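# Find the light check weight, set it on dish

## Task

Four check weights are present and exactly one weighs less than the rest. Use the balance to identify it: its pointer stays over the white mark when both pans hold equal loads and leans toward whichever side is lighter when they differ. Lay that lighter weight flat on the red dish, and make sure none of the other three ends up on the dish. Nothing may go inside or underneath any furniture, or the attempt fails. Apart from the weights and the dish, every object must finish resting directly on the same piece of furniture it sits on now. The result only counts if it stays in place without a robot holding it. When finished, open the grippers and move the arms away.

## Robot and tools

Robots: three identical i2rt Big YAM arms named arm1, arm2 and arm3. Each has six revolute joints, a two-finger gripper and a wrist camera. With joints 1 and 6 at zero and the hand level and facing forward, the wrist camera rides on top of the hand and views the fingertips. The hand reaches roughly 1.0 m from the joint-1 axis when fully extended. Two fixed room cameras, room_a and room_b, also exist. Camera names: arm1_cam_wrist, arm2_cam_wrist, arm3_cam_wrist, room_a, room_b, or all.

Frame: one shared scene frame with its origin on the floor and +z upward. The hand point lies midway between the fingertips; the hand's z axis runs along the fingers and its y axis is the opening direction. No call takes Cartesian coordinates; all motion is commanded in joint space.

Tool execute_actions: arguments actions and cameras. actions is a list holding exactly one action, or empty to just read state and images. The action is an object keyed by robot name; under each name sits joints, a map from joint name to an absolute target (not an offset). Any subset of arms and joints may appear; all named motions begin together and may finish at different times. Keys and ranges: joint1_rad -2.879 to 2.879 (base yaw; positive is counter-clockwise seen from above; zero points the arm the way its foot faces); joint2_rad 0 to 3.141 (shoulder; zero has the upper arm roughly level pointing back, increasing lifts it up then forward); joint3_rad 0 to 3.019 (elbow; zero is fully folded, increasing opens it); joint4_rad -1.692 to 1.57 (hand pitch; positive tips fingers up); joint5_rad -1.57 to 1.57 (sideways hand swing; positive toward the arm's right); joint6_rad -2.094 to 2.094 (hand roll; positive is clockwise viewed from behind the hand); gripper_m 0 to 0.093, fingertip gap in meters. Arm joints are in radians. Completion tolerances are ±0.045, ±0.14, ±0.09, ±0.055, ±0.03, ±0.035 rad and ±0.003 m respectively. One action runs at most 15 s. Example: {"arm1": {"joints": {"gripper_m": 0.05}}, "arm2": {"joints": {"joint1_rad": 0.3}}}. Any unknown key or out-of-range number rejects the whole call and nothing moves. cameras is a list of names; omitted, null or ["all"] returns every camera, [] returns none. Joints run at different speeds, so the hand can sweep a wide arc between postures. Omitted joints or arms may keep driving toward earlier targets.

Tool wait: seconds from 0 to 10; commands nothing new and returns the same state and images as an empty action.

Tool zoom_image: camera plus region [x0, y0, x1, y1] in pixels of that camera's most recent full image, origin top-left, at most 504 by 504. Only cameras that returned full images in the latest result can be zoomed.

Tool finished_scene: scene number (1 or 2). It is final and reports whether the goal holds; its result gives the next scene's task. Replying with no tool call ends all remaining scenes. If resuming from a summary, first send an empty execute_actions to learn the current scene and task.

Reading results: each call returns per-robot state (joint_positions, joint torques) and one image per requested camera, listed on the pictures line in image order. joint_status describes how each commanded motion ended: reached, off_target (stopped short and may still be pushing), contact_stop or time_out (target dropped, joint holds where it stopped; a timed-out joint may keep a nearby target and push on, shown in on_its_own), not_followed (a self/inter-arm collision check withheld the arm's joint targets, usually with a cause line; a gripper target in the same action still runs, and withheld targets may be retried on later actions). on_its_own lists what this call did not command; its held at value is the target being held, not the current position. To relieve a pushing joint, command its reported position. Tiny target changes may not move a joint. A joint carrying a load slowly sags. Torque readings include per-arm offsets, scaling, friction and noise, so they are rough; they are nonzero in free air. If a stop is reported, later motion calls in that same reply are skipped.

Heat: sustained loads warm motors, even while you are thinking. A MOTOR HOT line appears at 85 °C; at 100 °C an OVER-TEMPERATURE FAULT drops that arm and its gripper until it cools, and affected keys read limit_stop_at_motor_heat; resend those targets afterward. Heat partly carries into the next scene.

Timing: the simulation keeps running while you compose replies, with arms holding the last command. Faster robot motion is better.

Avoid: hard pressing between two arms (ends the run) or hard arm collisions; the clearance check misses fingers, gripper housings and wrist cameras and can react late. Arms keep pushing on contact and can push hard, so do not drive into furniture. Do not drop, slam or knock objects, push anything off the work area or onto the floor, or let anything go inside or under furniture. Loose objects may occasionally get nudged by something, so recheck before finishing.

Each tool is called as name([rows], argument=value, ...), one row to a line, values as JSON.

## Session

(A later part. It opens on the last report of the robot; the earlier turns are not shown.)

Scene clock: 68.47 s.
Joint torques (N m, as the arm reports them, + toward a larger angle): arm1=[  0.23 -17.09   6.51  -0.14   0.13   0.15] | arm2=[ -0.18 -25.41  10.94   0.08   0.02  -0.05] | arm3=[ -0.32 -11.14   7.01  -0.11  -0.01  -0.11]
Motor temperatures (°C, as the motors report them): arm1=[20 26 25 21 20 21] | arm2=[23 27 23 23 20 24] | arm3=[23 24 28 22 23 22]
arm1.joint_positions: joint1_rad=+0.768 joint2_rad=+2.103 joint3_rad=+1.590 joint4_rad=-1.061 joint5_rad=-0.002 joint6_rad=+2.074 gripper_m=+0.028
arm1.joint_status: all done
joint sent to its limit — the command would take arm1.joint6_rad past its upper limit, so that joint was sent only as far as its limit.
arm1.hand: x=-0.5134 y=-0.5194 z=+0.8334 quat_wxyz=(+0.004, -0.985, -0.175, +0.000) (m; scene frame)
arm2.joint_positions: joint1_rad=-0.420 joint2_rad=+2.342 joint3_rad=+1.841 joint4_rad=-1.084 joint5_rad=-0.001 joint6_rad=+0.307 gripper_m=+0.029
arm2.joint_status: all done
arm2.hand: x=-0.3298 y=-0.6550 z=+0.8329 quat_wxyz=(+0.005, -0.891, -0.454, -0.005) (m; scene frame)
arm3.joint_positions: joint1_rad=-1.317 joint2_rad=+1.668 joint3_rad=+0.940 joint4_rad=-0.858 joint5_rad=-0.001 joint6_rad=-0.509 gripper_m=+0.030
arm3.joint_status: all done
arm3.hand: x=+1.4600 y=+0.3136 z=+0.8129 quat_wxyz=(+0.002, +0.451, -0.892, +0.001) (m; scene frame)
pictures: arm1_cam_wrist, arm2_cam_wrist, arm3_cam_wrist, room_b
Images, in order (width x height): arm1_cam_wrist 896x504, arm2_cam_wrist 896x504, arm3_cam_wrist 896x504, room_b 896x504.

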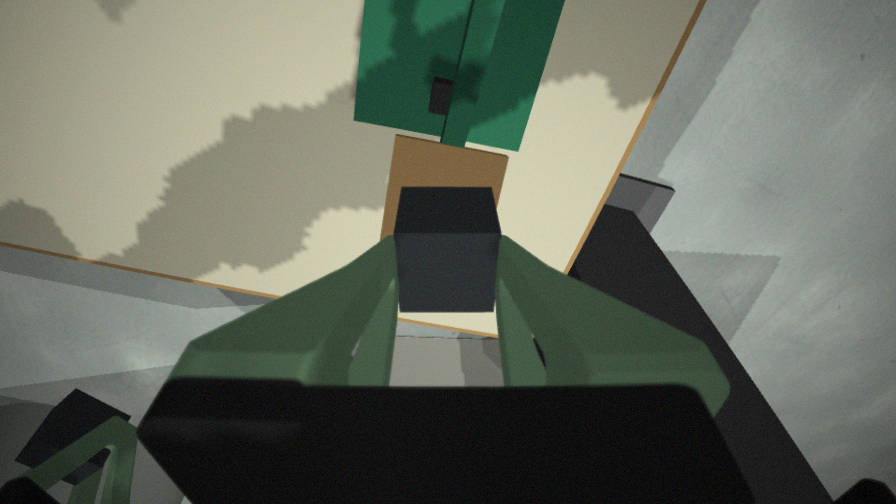

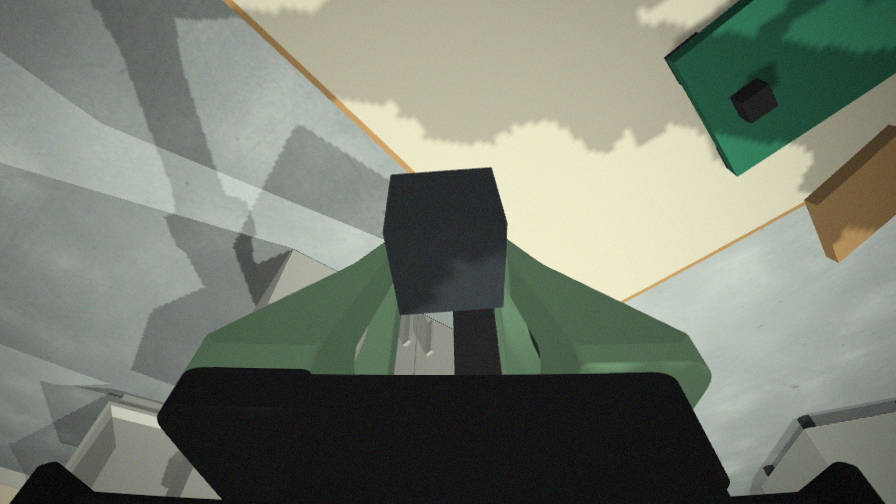

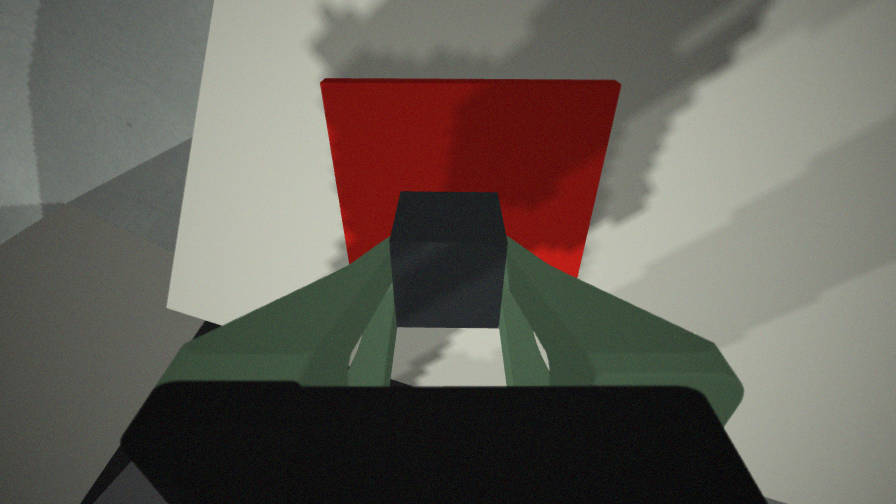

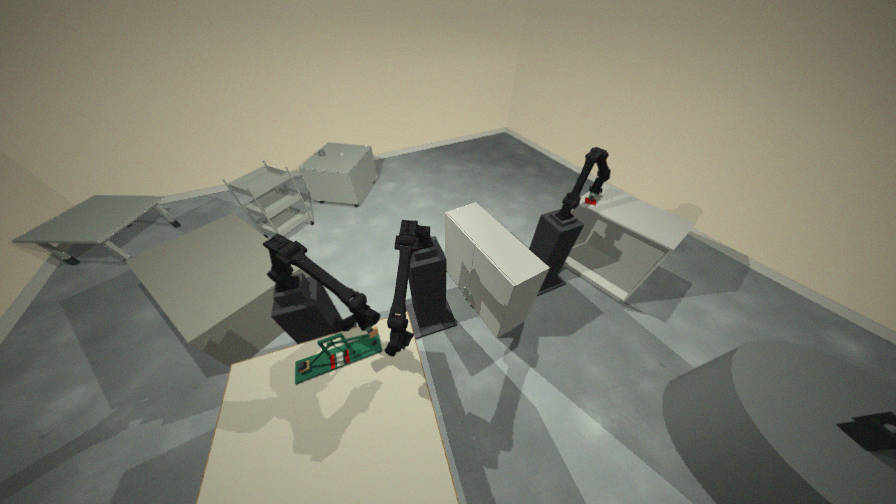

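execute_actions([
  {"arm1":{"joints":{"joint2_rad":2.23,"joint3_rad":1.565,"joint4_rad":-0.885}},"arm2":{"joints":{"joint2_rad":2.645,"joint4_rad":-0.755}},"arm3":{"joints":{"joint2_rad":1.73,"joint4_rad":-0.805}}},
], cameras=["arm1_cam_wrist","arm2_cam_wrist","arm3_cam_wrist","room_b"])

Scene clock: 71.67 s.
Joint torques (N m, as the arm reports them, + toward a larger angle): arm1=[  0.26 -17.55   6.2    0.63   0.02   0.14] | arm2=[ -0.15 -24.27   8.35   0.8    0.12  -0.03] | arm3=[-0.41 -8.34  6.83  1.12 -0.02 -0.12]
Motor temperatures (°C, as the motors report them): arm1=[20 26 25 21 20 21] | arm2=[23 27 23 23 20 24] | arm3=[23 24 28 22 23 22]
arm1.joint_positions: joint1_rad=+0.766 joint2_rad=+2.245 joint3_rad=+1.559 joint4_rad=-0.895 joint5_rad=+0.001 joint6_rad=+2.074 gripper_m=+0.028
arm1.joint_status: all done
arm1.hand: x=-0.5145 y=-0.5200 z=+0.7403 quat_wxyz=(+0.006, -0.985, -0.173, +0.003) (m; scene frame)
arm2.joint_positions: joint1_rad=-0.420 joint2_rad=+2.644 joint3_rad=+1.849 joint4_rad=-0.765 joint5_rad=-0.004 joint6_rad=+0.305 gripper_m=+0.029
arm2.joint_status: all done
arm2.hand: x=-0.3265 y=-0.6470 z=+0.6405 quat_wxyz=(-0.005, -0.890, -0.455, +0.003) (m; scene frame)
arm3.joint_positions: joint1_rad=-1.317 joint2_rad=+1.706 joint3_rad=+0.940 joint4_rad=-0.820 joint5_rad=-0.001 joint6_rad=-0.509 gripper_m=+0.030
arm3.joint_status: all done
arm3.hand: x=+1.4638 y=+0.3153 z=+0.7980 quat_wxyz=(+0.003, +0.451, -0.892, +0.001) (m; scene frame)
pictures: arm1_cam_wrist, arm2_cam_wrist, arm3_cam_wrist, room_b
Images, in order (width x height): arm1_cam_wrist 896x504, arm2_cam_wrist 896x504, arm3_cam_wrist 896x504, room_b 896x504.

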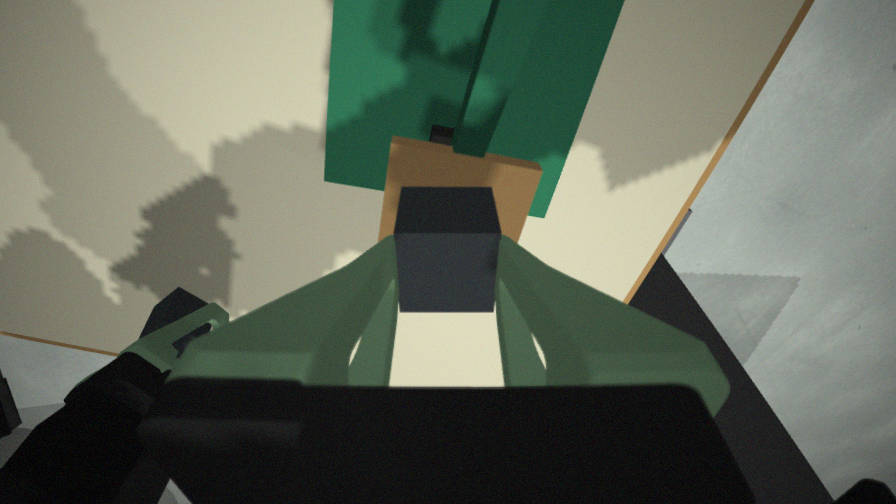

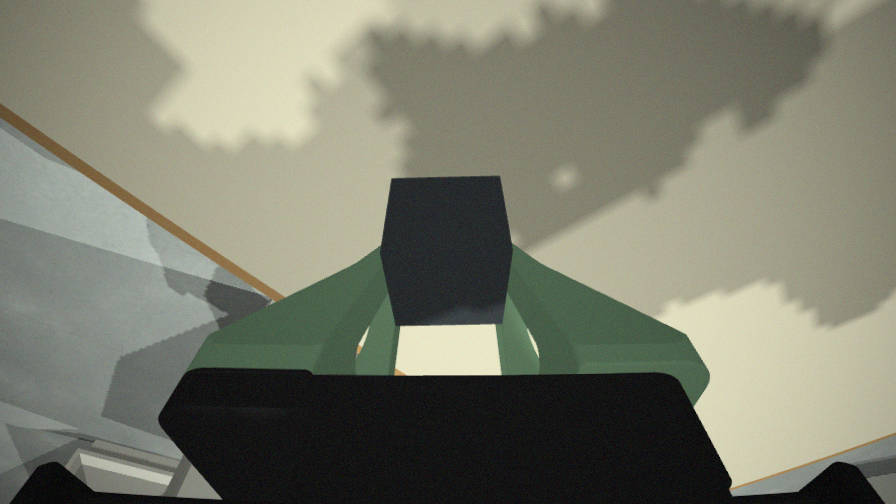

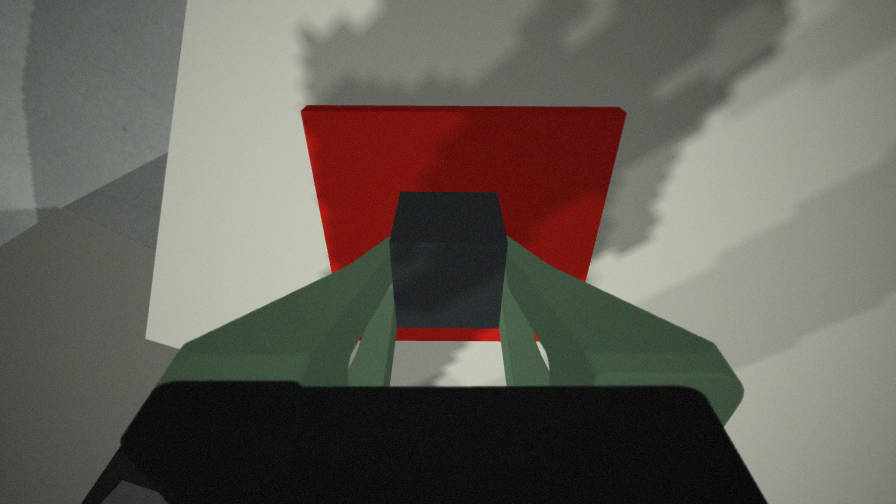

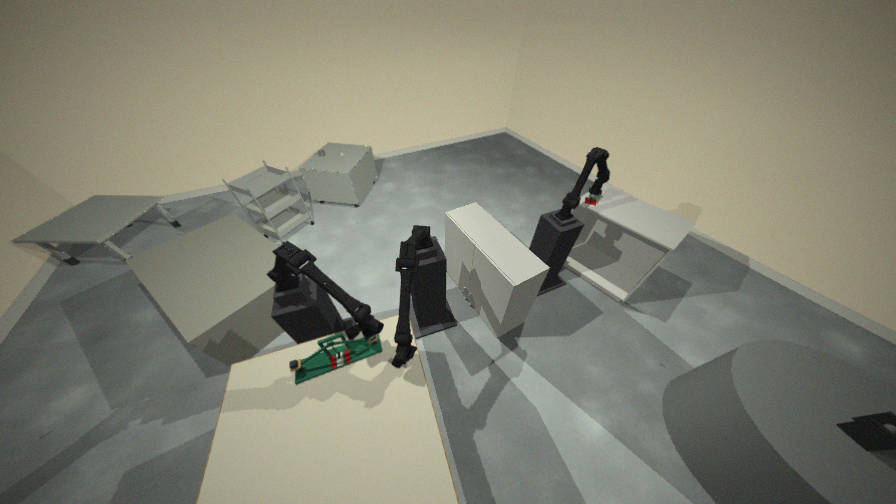

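execute_actions([
  {"arm1":{"joints":{"gripper_m":0.082}},"arm2":{"joints":{"gripper_m":0.07}},"arm3":{"joints":{"gripper_m":0.065}}},
], cameras=["arm1_cam_wrist","arm2_cam_wrist","arm3_cam_wrist","room_b"])

Scene clock: 72.53 s.
Joint torques (N m, as the arm reports them, + toward a larger angle): arm1=[  0.29 -17.49   6.18   0.59   0.02   0.14] | arm2=[ -0.09 -24.42   8.37   0.89   0.12  -0.03] | arm3=[-0.53 -8.36  6.81  1.05 -0.02 -0.12]
Motor temperatures (°C, as the motors report them): arm1=[20 26 25 21 20 21] | arm2=[23 27 23 23 20 24] | arm3=[23 24 28 22 23 22]
arm1.joint_positions: joint1_rad=+0.766 joint2_rad=+2.245 joint3_rad=+1.559 joint4_rad=-0.895 joint5_rad=+0.001 joint6_rad=+2.075 gripper_m=+0.082
arm1.joint_status: all done
arm1.hand: x=-0.5144 y=-0.5201 z=+0.7403 quat_wxyz=(+0.005, -0.985, -0.173, +0.003) (m; scene frame)
arm2.joint_positions: joint1_rad=-0.420 joint2_rad=+2.644 joint3_rad=+1.849 joint4_rad=-0.765 joint5_rad=-0.004 joint6_rad=+0.305 gripper_m=+0.070
arm2.joint_status: all done
arm2.hand: x=-0.3265 y=-0.6470 z=+0.6405 quat_wxyz=(-0.005, -0.890, -0.455, +0.003) (m; scene frame)
arm3.joint_positions: joint1_rad=-1.317 joint2_rad=+1.706 joint3_rad=+0.940 joint4_rad=-0.820 joint5_rad=-0.001 joint6_rad=-0.509 gripper_m=+0.065
arm3.joint_status: all done
arm3.hand: x=+1.4638 y=+0.3153 z=+0.7980 quat_wxyz=(+0.003, +0.451, -0.892, +0.001) (m; scene frame)
pictures: arm1_cam_wrist, arm2_cam_wrist, arm3_cam_wrist, room_b
Images, in order (width x height): arm1_cam_wrist 896x504, arm2_cam_wrist 896x504, arm3_cam_wrist 896x504, room_b 896x504.

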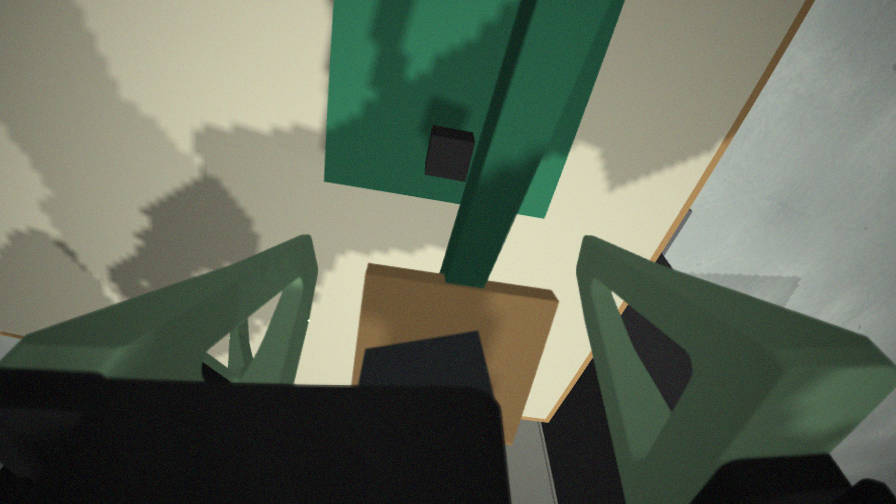

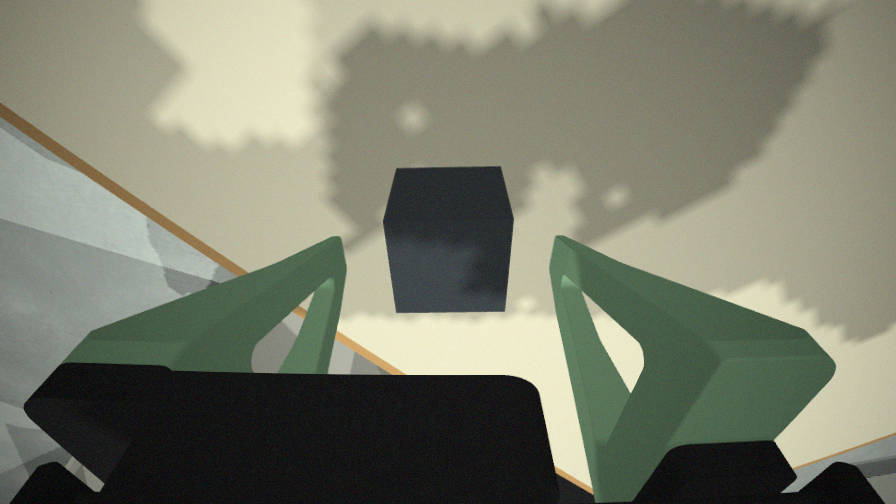

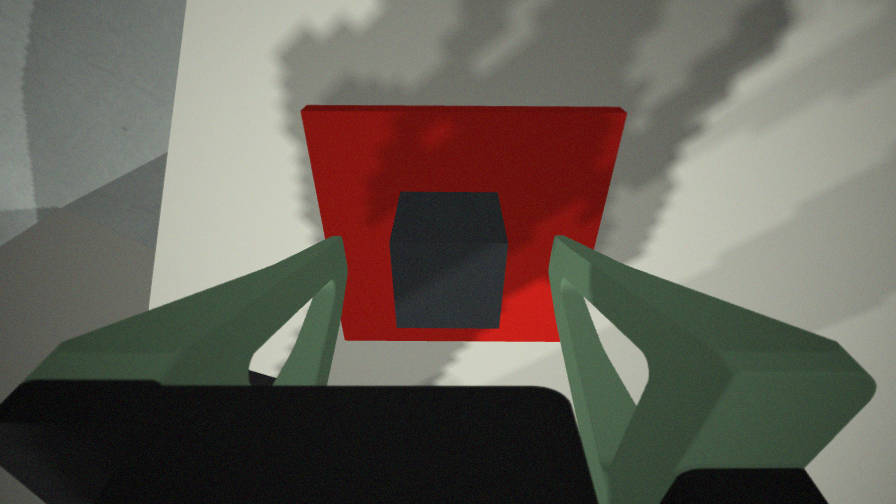

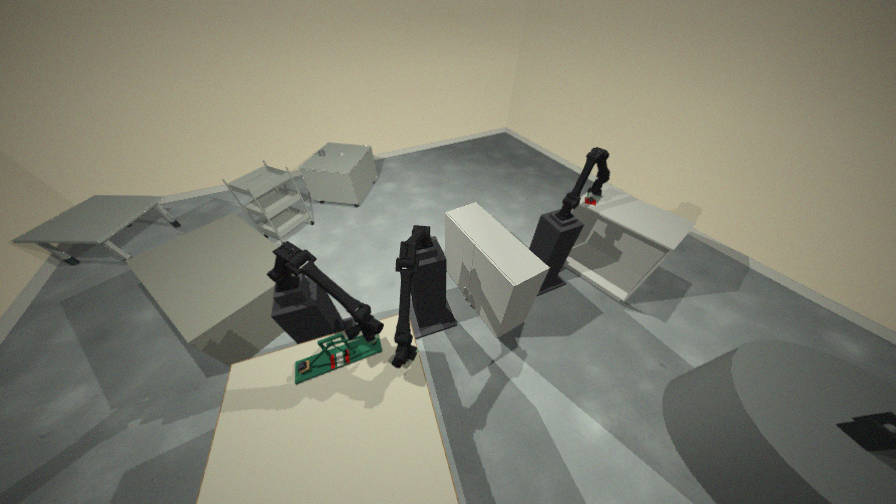

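execute_actions([
  {"arm1":{"joints":{"joint2_rad":2.0,"joint4_rad":-0.98,"gripper_m":0.093}},"arm2":{"joints":{"joint2_rad":2.215,"joint3_rad":1.685,"joint4_rad":-1.02,"joint6_rad":0.44,"gripper_m":0.09}},"arm3":{"joints":{"gripper_m":0.022}}},
], cameras=["arm1_cam_wrist","arm2_cam_wrist","arm3_cam_wrist","room_b"])

Scene clock: 79.53 s.
Joint torques (N m, as the arm reports them, + toward a larger angle): arm1=[  0.27 -14.84   7.76   0.16   0.02   0.13] | arm2=[ -0.08 -23.53   9.47   0.18   0.14   0.09] | arm3=[-0.25 -8.37  6.83  1.06 -0.05 -0.12]
Motor temperatures (°C, as the motors report them): arm1=[20 27 25 21 20 21] | arm2=[23 27 23 23 20 24] | arm3=[23 24 28 22 23 22]
arm1.joint_positions: joint1_rad=+0.766 joint2_rad=+1.996 joint3_rad=+1.553 joint4_rad=-0.972 joint5_rad=+0.001 joint6_rad=+2.075 gripper_m=+0.093
arm1.joint_status: all done
arm1.hand: x=-0.5005 y=-0.5328 z=+0.8850 quat_wxyz=(-0.059, -0.982, -0.173, -0.049) (m; scene frame)
arm2.joint_positions: joint1_rad=-0.420 joint2_rad=+2.224 joint3_rad=+1.674 joint4_rad=-1.009 joint5_rad=-0.004 joint6_rad=+0.433 gripper_m=+0.090
arm2.joint_status: all done
arm2.hand: x=-0.3193 y=-0.6252 z=+0.8517 quat_wxyz=(-0.006, -0.918, -0.398, +0.002) (m; scene frame)
arm3.joint_positions: joint1_rad=-1.317 joint2_rad=+1.706 joint3_rad=+0.940 joint4_rad=-0.820 joint5_rad=-0.001 joint6_rad=-0.510 gripper_m=+0.030
arm3.joint_status: gripper_m off_target (ended at +0.030, target +0.022)
arm3.hand: x=+1.4638 y=+0.3153 z=+0.7980 quat_wxyz=(+0.003, +0.452, -0.892, +0.001) (m; scene frame)
pictures: arm1_cam_wrist, arm2_cam_wrist, arm3_cam_wrist, room_b
Images, in order (width x height): arm1_cam_wrist 896x504, arm2_cam_wrist 896x504, arm3_cam_wrist 896x504, room_b 896x504.

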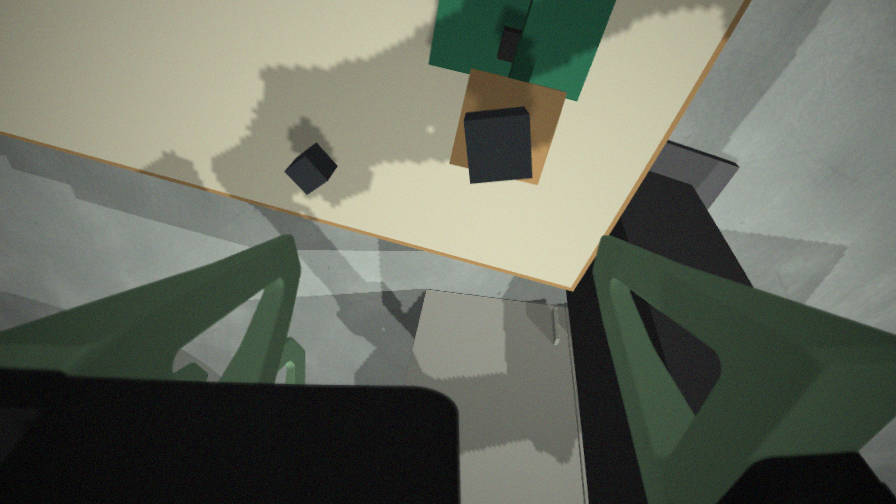

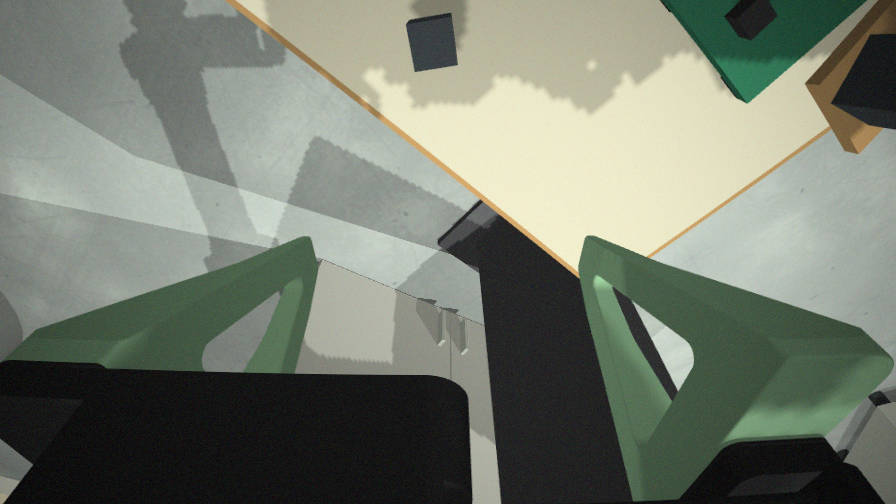

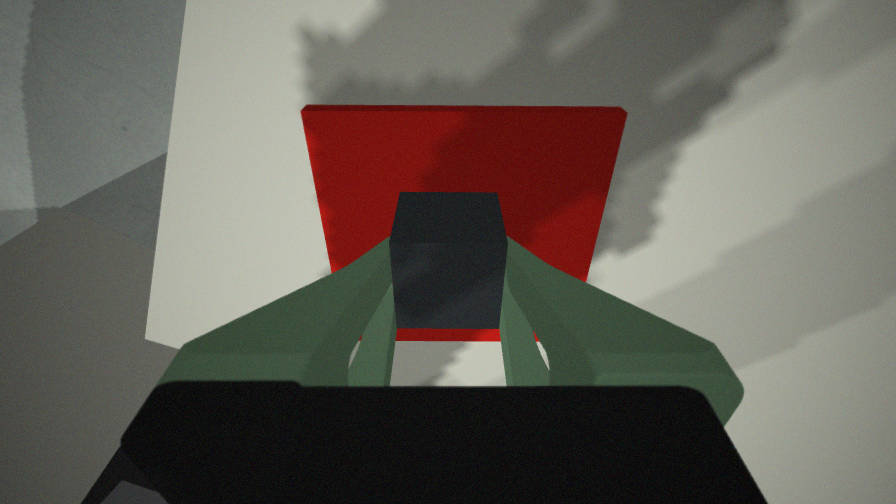

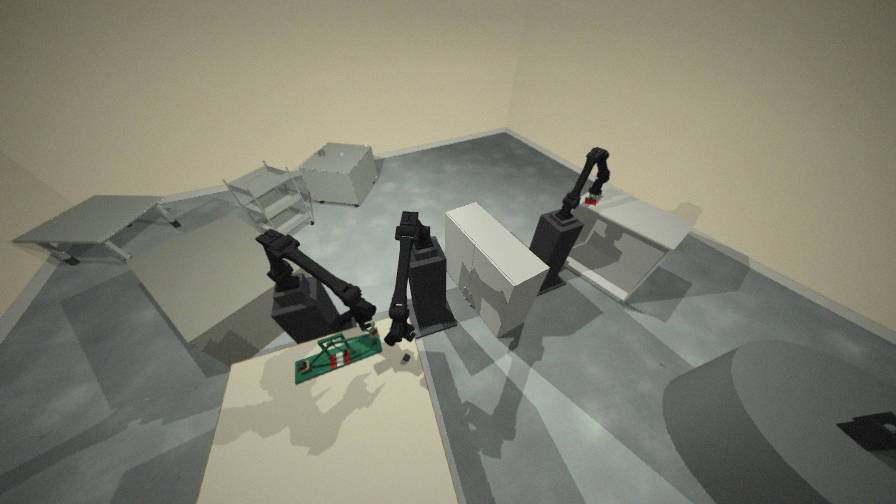

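execute_actions([
  {"arm1":{"joints":{"joint1_rad":0.3,"joint2_rad":1.7,"joint3_rad":1.35,"joint4_rad":-1.45,"gripper_m":0.04}},"arm2":{"joints":{"joint1_rad":-0.741,"joint2_rad":2.25,"joint4_rad":-0.98}},"arm3":{"joints":{"joint1_rad":-1.73,"joint2_rad":1.68,"joint3_rad":1.065,"joint4_rad":-0.845}}},
], cameras=["arm2_cam_wrist","arm3_cam_wrist","room_b"])

Scene clock: 83.00 s.
Joint torques (N m, as the arm reports them, + toward a larger angle): arm1=[  0.37 -10.45   6.62  -0.58  -0.01   0.15] | arm2=[ -0.08 -22.29  10.05   0.86  -0.03   0.07] | arm3=[  1.14 -12.49   8.08   0.09  -0.18  -0.11]
Motor temperatures (°C, as the motors report them): arm1=[20 26 25 21 20 21] | arm2=[23 27 23 23 20 24] | arm3=[23 24 28 22 23 22]
arm1.joint_positions: joint1_rad=+0.299 joint2_rad=+1.691 joint3_rad=+1.352 joint4_rad=-1.439 joint5_rad=+0.002 joint6_rad=+2.075 gripper_m=+0.040
arm1.joint_status: all done
arm1.hand: x=-0.8029 y=-0.5344 z=+0.9749 quat_wxyz=(+0.095, -0.993, +0.059, +0.046) (m; scene frame)
arm2.joint_positions: joint1_rad=-0.737 joint2_rad=+2.243 joint3_rad=+1.667 joint4_rad=-0.990 joint5_rad=+0.001 joint6_rad=+0.435 gripper_m=+0.090
arm2.joint_status: all done
arm2.hand: x=-0.4964 y=-0.5307 z=+0.8377 quat_wxyz=(-0.001, -0.969, -0.247, +0.002) (m; scene frame)
arm3.joint_positions: joint1_rad=-1.735 joint2_rad=+1.703 joint3_rad=+1.046 joint4_rad=-0.832 joint5_rad=+0.002 joint6_rad=-0.511 gripper_m=+0.030
arm3.joint_status: all done
arm3.hand: x=+1.5502 y=+0.1483 z=+0.8314 quat_wxyz=(-0.045, +0.257, -0.965, +0.012) (m; scene frame)
pictures: arm2_cam_wrist, arm3_cam_wrist, room_b
joint command not followed: on one or more control steps a check withheld the commanded joint targets of the arm2 arm, and it was not sent them on those steps.
cause: the commanded joint targets would bring a part of the robot too close to another arm (this arm's wrist (the part past joint 4) and the other arm's wrist (the part past joint 4)); next, command targets that bring no part of the robot closer to that arm.
Images, in order (width x height): arm2_cam_wrist 896x504, arm3_cam_wrist 896x504, room_b 896x504.

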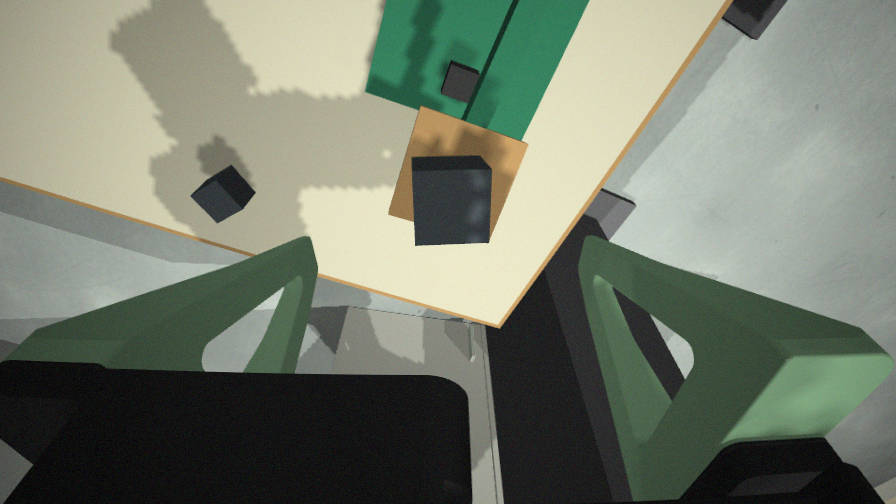

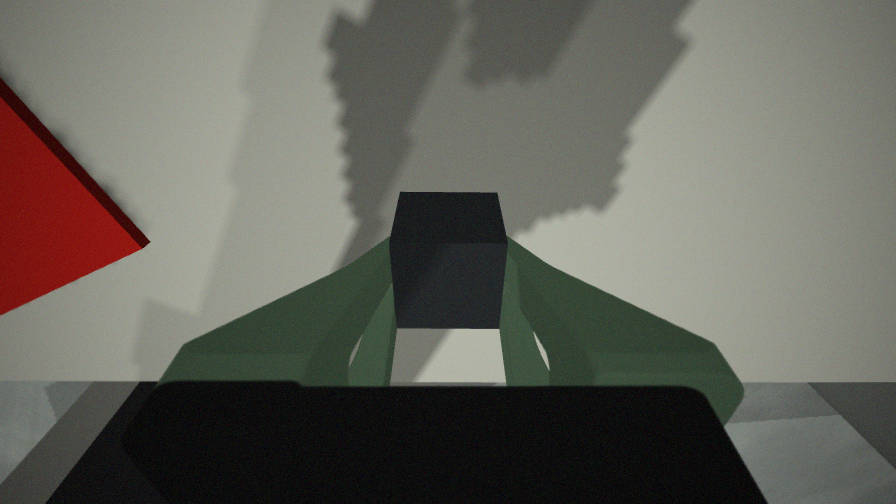

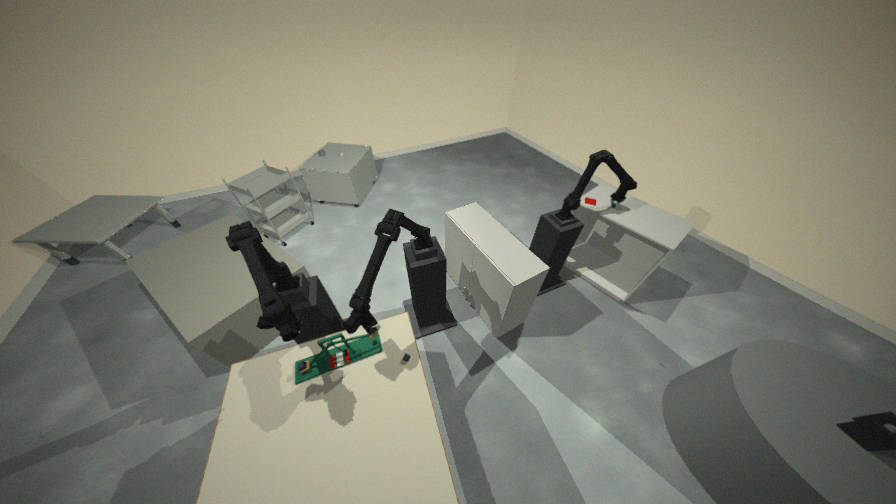

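zoom_image(camera="arm2_cam_wrist", region=[370, 90, 550, 260])

Region (370, 90, 550, 260) of arm2_cam_wrist's 896x504 image, scaled by 2.800, with more detail than that image has.

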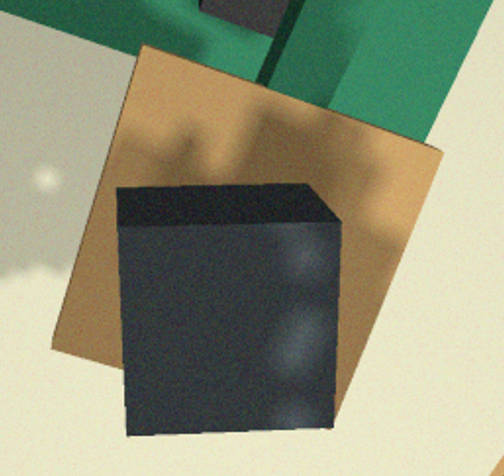

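execute_actions([
  {"arm2":{"joints":{"joint2_rad":2.312,"joint4_rad":-0.93,"gripper_m":0.07}},"arm3":{"joints":{"joint2_rad":1.803}}},
], cameras=["arm2_cam_wrist","arm3_cam_wrist"])

Scene clock: 85.00 s.
Joint torques (N m, as the arm reports them, + toward a larger angle): arm1=[  0.38 -10.47   6.62  -0.58  -0.01   0.16] | arm2=[ -0.25 -23.97   9.59   0.89  -0.05   0.07] | arm3=[  1.05 -10.85   7.56  -0.02  -0.17  -0.1 ]
Motor temperatures (°C, as the motors report them): arm1=[20 26 25 21 20 21] | arm2=[23 27 23 23 20 24] | arm3=[23 24 28 22 23 22]
arm1.joint_positions: joint1_rad=+0.299 joint2_rad=+1.691 joint3_rad=+1.352 joint4_rad=-1.439 joint5_rad=+0.002 joint6_rad=+2.075 gripper_m=+0.040
arm1.joint_status: not commanded
arm1.hand: x=-0.8029 y=-0.5344 z=+0.9749 quat_wxyz=(+0.095, -0.993, +0.059, +0.046) (m; scene frame)
arm2.joint_positions: joint1_rad=-0.737 joint2_rad=+2.327 joint3_rad=+1.667 joint4_rad=-0.942 joint5_rad=+0.001 joint6_rad=+0.435 gripper_m=+0.070
arm2.joint_status: all done
arm2.hand: x=-0.4923 y=-0.5252 z=+0.7870 quat_wxyz=(+0.010, -0.969, -0.247, -0.012) (m; scene frame)
arm3.joint_positions: joint1_rad=-1.735 joint2_rad=+1.794 joint3_rad=+1.047 joint4_rad=-0.833 joint5_rad=+0.002 joint6_rad=-0.511 gripper_m=+0.030
arm3.joint_status: all done
arm3.hand: x=+1.5388 y=+0.1484 z=+0.7921 quat_wxyz=(-0.001, +0.257, -0.966, +0.000) (m; scene frame)
pictures: arm2_cam_wrist, arm3_cam_wrist
Images, in order (width x height): arm2_cam_wrist 896x504, arm3_cam_wrist 896x504.

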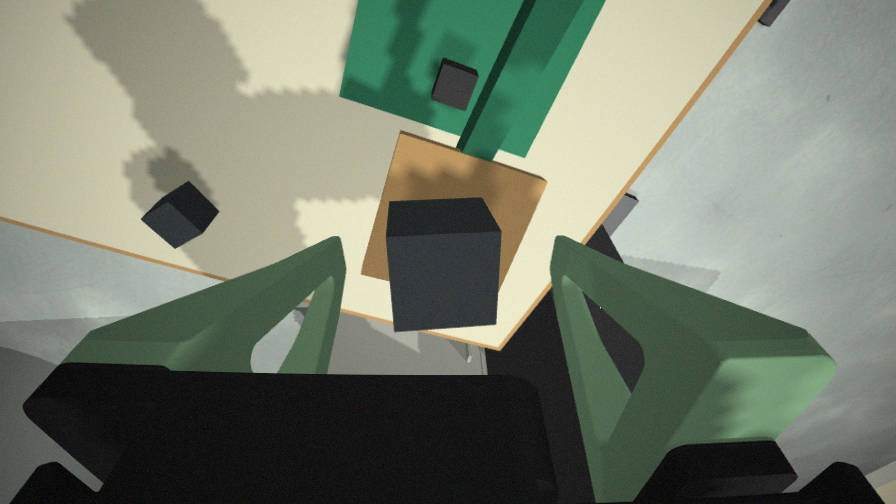

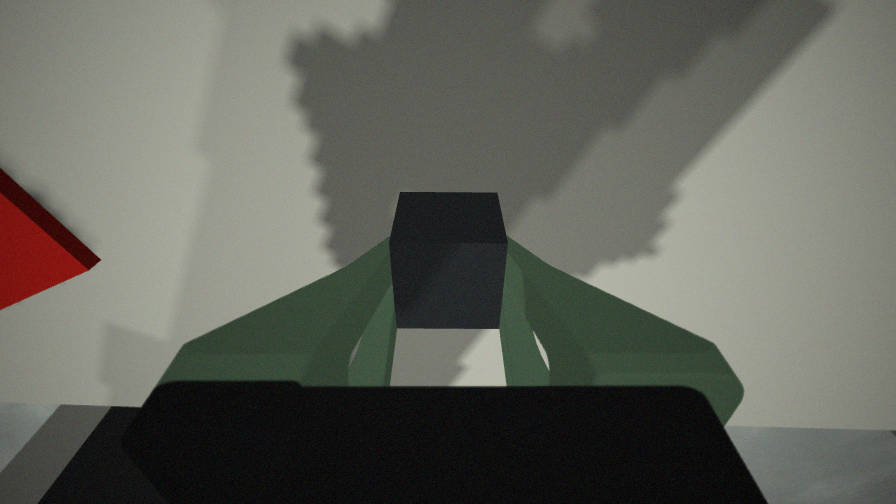

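execute_actions(actions=[])

Scene clock: 86.10 s.
Joint torques (N m, as the arm reports them, + toward a larger angle): arm1=[  0.39 -10.5    6.63  -0.58  -0.01   0.16] | arm2=[ -0.2  -24.27   9.47   0.91  -0.05   0.08] | arm3=[  1.15 -10.76   7.55  -0.04  -0.17  -0.1 ]
Motor temperatures (°C, as the motors report them): arm1=[20 26 25 21 20 21] | arm2=[23 27 23 23 20 24] | arm3=[23 24 28 22 23 22]
arm1.joint_positions: joint1_rad=+0.299 joint2_rad=+1.691 joint3_rad=+1.352 joint4_rad=-1.439 joint5_rad=+0.002 joint6_rad=+2.075 gripper_m=+0.040
arm1.joint_status: not commanded
arm1.hand: x=-0.8029 y=-0.5344 z=+0.9749 quat_wxyz=(+0.095, -0.993, +0.059, +0.046) (m; scene frame)
arm2.joint_positions: joint1_rad=-0.737 joint2_rad=+2.327 joint3_rad=+1.667 joint4_rad=-0.942 joint5_rad=+0.001 joint6_rad=+0.435 gripper_m=+0.070
arm2.joint_status: all done
arm2.hand: x=-0.4923 y=-0.5252 z=+0.7870 quat_wxyz=(+0.010, -0.969, -0.247, -0.012) (m; scene frame)
arm3.joint_positions: joint1_rad=-1.735 joint2_rad=+1.794 joint3_rad=+1.047 joint4_rad=-0.833 joint5_rad=+0.002 joint6_rad=-0.511 gripper_m=+0.030
arm3.joint_status: all done
arm3.hand: x=+1.5388 y=+0.1484 z=+0.7921 quat_wxyz=(-0.001, +0.257, -0.966, +0.000) (m; scene frame)
pictures: arm1_cam_wrist, arm2_cam_wrist, arm3_cam_wrist, room_a, room_b
Images, in order (width x height): arm1_cam_wrist 896x504, arm2_cam_wrist 896x504, arm3_cam_wrist 896x504, room_a 896x504, room_b 896x504.

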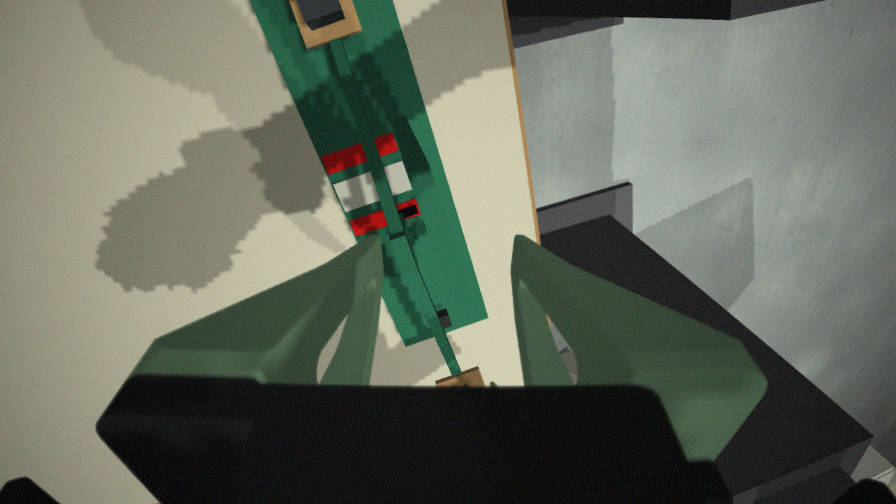

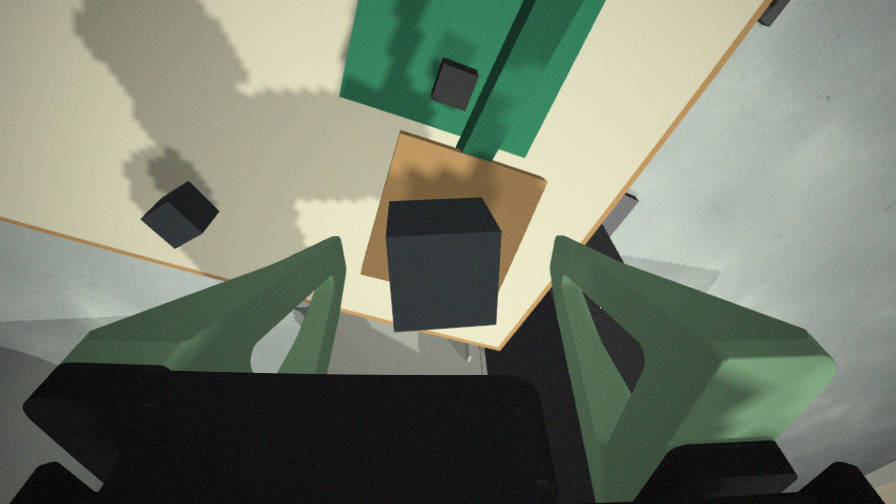

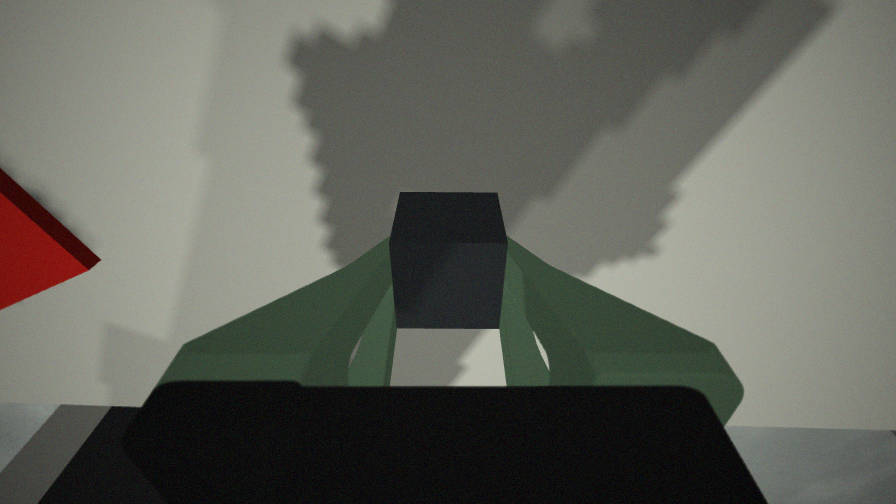

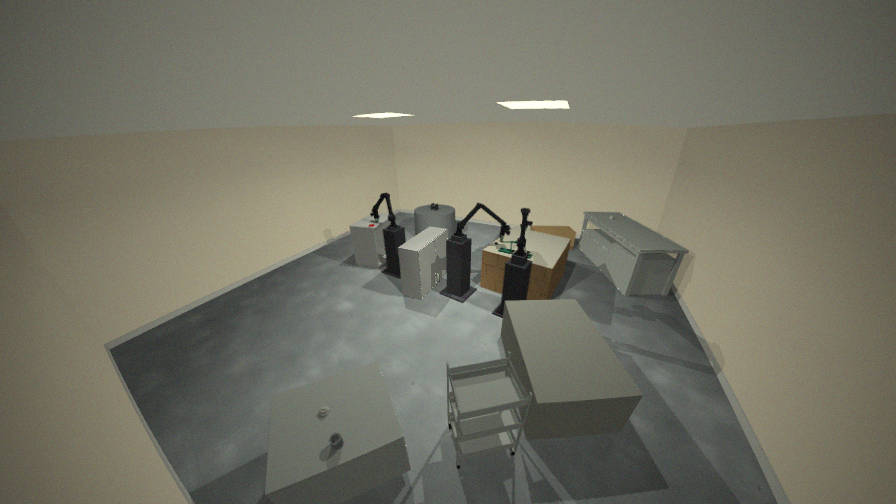

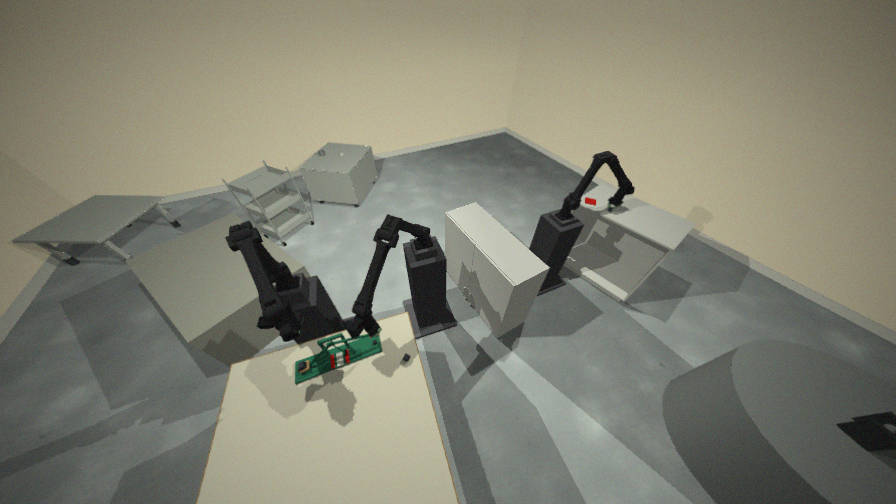

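execute_actions([
  {"arm2":{"joints":{"gripper_m":0.022}},"arm3":{"joints":{"gripper_m":0.093}}},
], cameras=["arm2_cam_wrist","arm3_cam_wrist"])

Scene clock: 87.13 s.
Joint torques (N m, as the arm reports them, + toward a larger angle): arm1=[  0.39 -10.48   6.62  -0.58  -0.01   0.16] | arm2=[ -0.07 -24.37   9.49   0.84  -0.01   0.08] | arm3=[  1.21 -10.69   7.55  -0.02  -0.17  -0.11]
Motor temperatures (°C, as the motors report them): arm1=[20 26 25 21 20 21] | arm2=[23 27 23 23 20 24] | arm3=[23 24 28 22 23 22]
arm1.joint_positions: joint1_rad=+0.299 joint2_rad=+1.691 joint3_rad=+1.352 joint4_rad=-1.439 joint5_rad=+0.002 joint6_rad=+2.075 gripper_m=+0.040
arm1.joint_status: not commanded
arm1.hand: x=-0.8029 y=-0.5344 z=+0.9749 quat_wxyz=(+0.095, -0.993, +0.059, +0.046) (m; scene frame)
arm2.joint_positions: joint1_rad=-0.737 joint2_rad=+2.327 joint3_rad=+1.667 joint4_rad=-0.942 joint5_rad=+0.000 joint6_rad=+0.435 gripper_m=+0.030
arm2.joint_status: gripper_m off_target (ended at +0.030, target +0.022)
arm2.hand: x=-0.4922 y=-0.5254 z=+0.7870 quat_wxyz=(+0.010, -0.969, -0.247, -0.012) (m; scene frame)
arm3.joint_positions: joint1_rad=-1.735 joint2_rad=+1.794 joint3_rad=+1.047 joint4_rad=-0.833 joint5_rad=+0.002 joint6_rad=-0.511 gripper_m=+0.093
arm3.joint_status: all done
arm3.hand: x=+1.5388 y=+0.1484 z=+0.7921 quat_wxyz=(-0.001, +0.257, -0.966, +0.000) (m; scene frame)
pictures: arm2_cam_wrist, arm3_cam_wrist
Images, in order (width x height): arm2_cam_wrist 896x504, arm3_cam_wrist 896x504.

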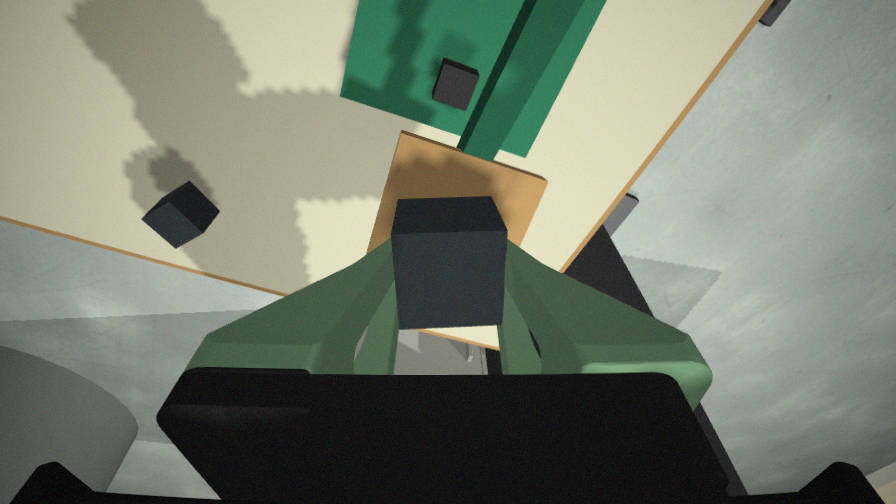

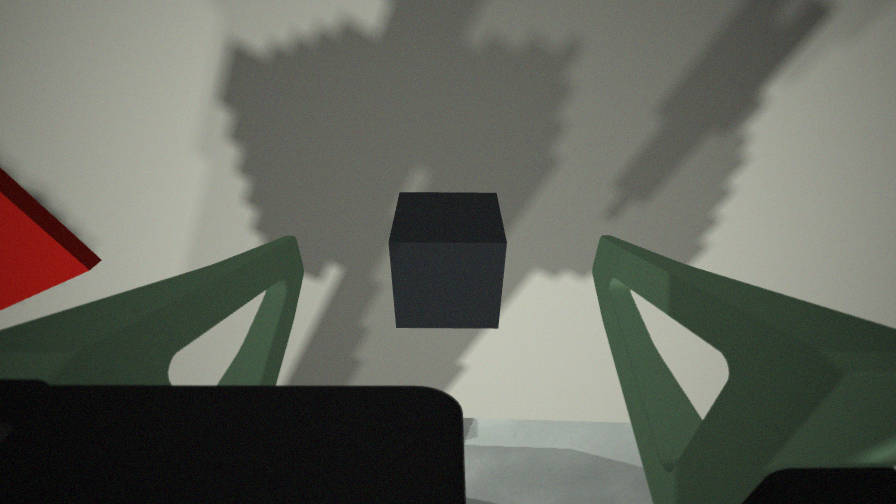

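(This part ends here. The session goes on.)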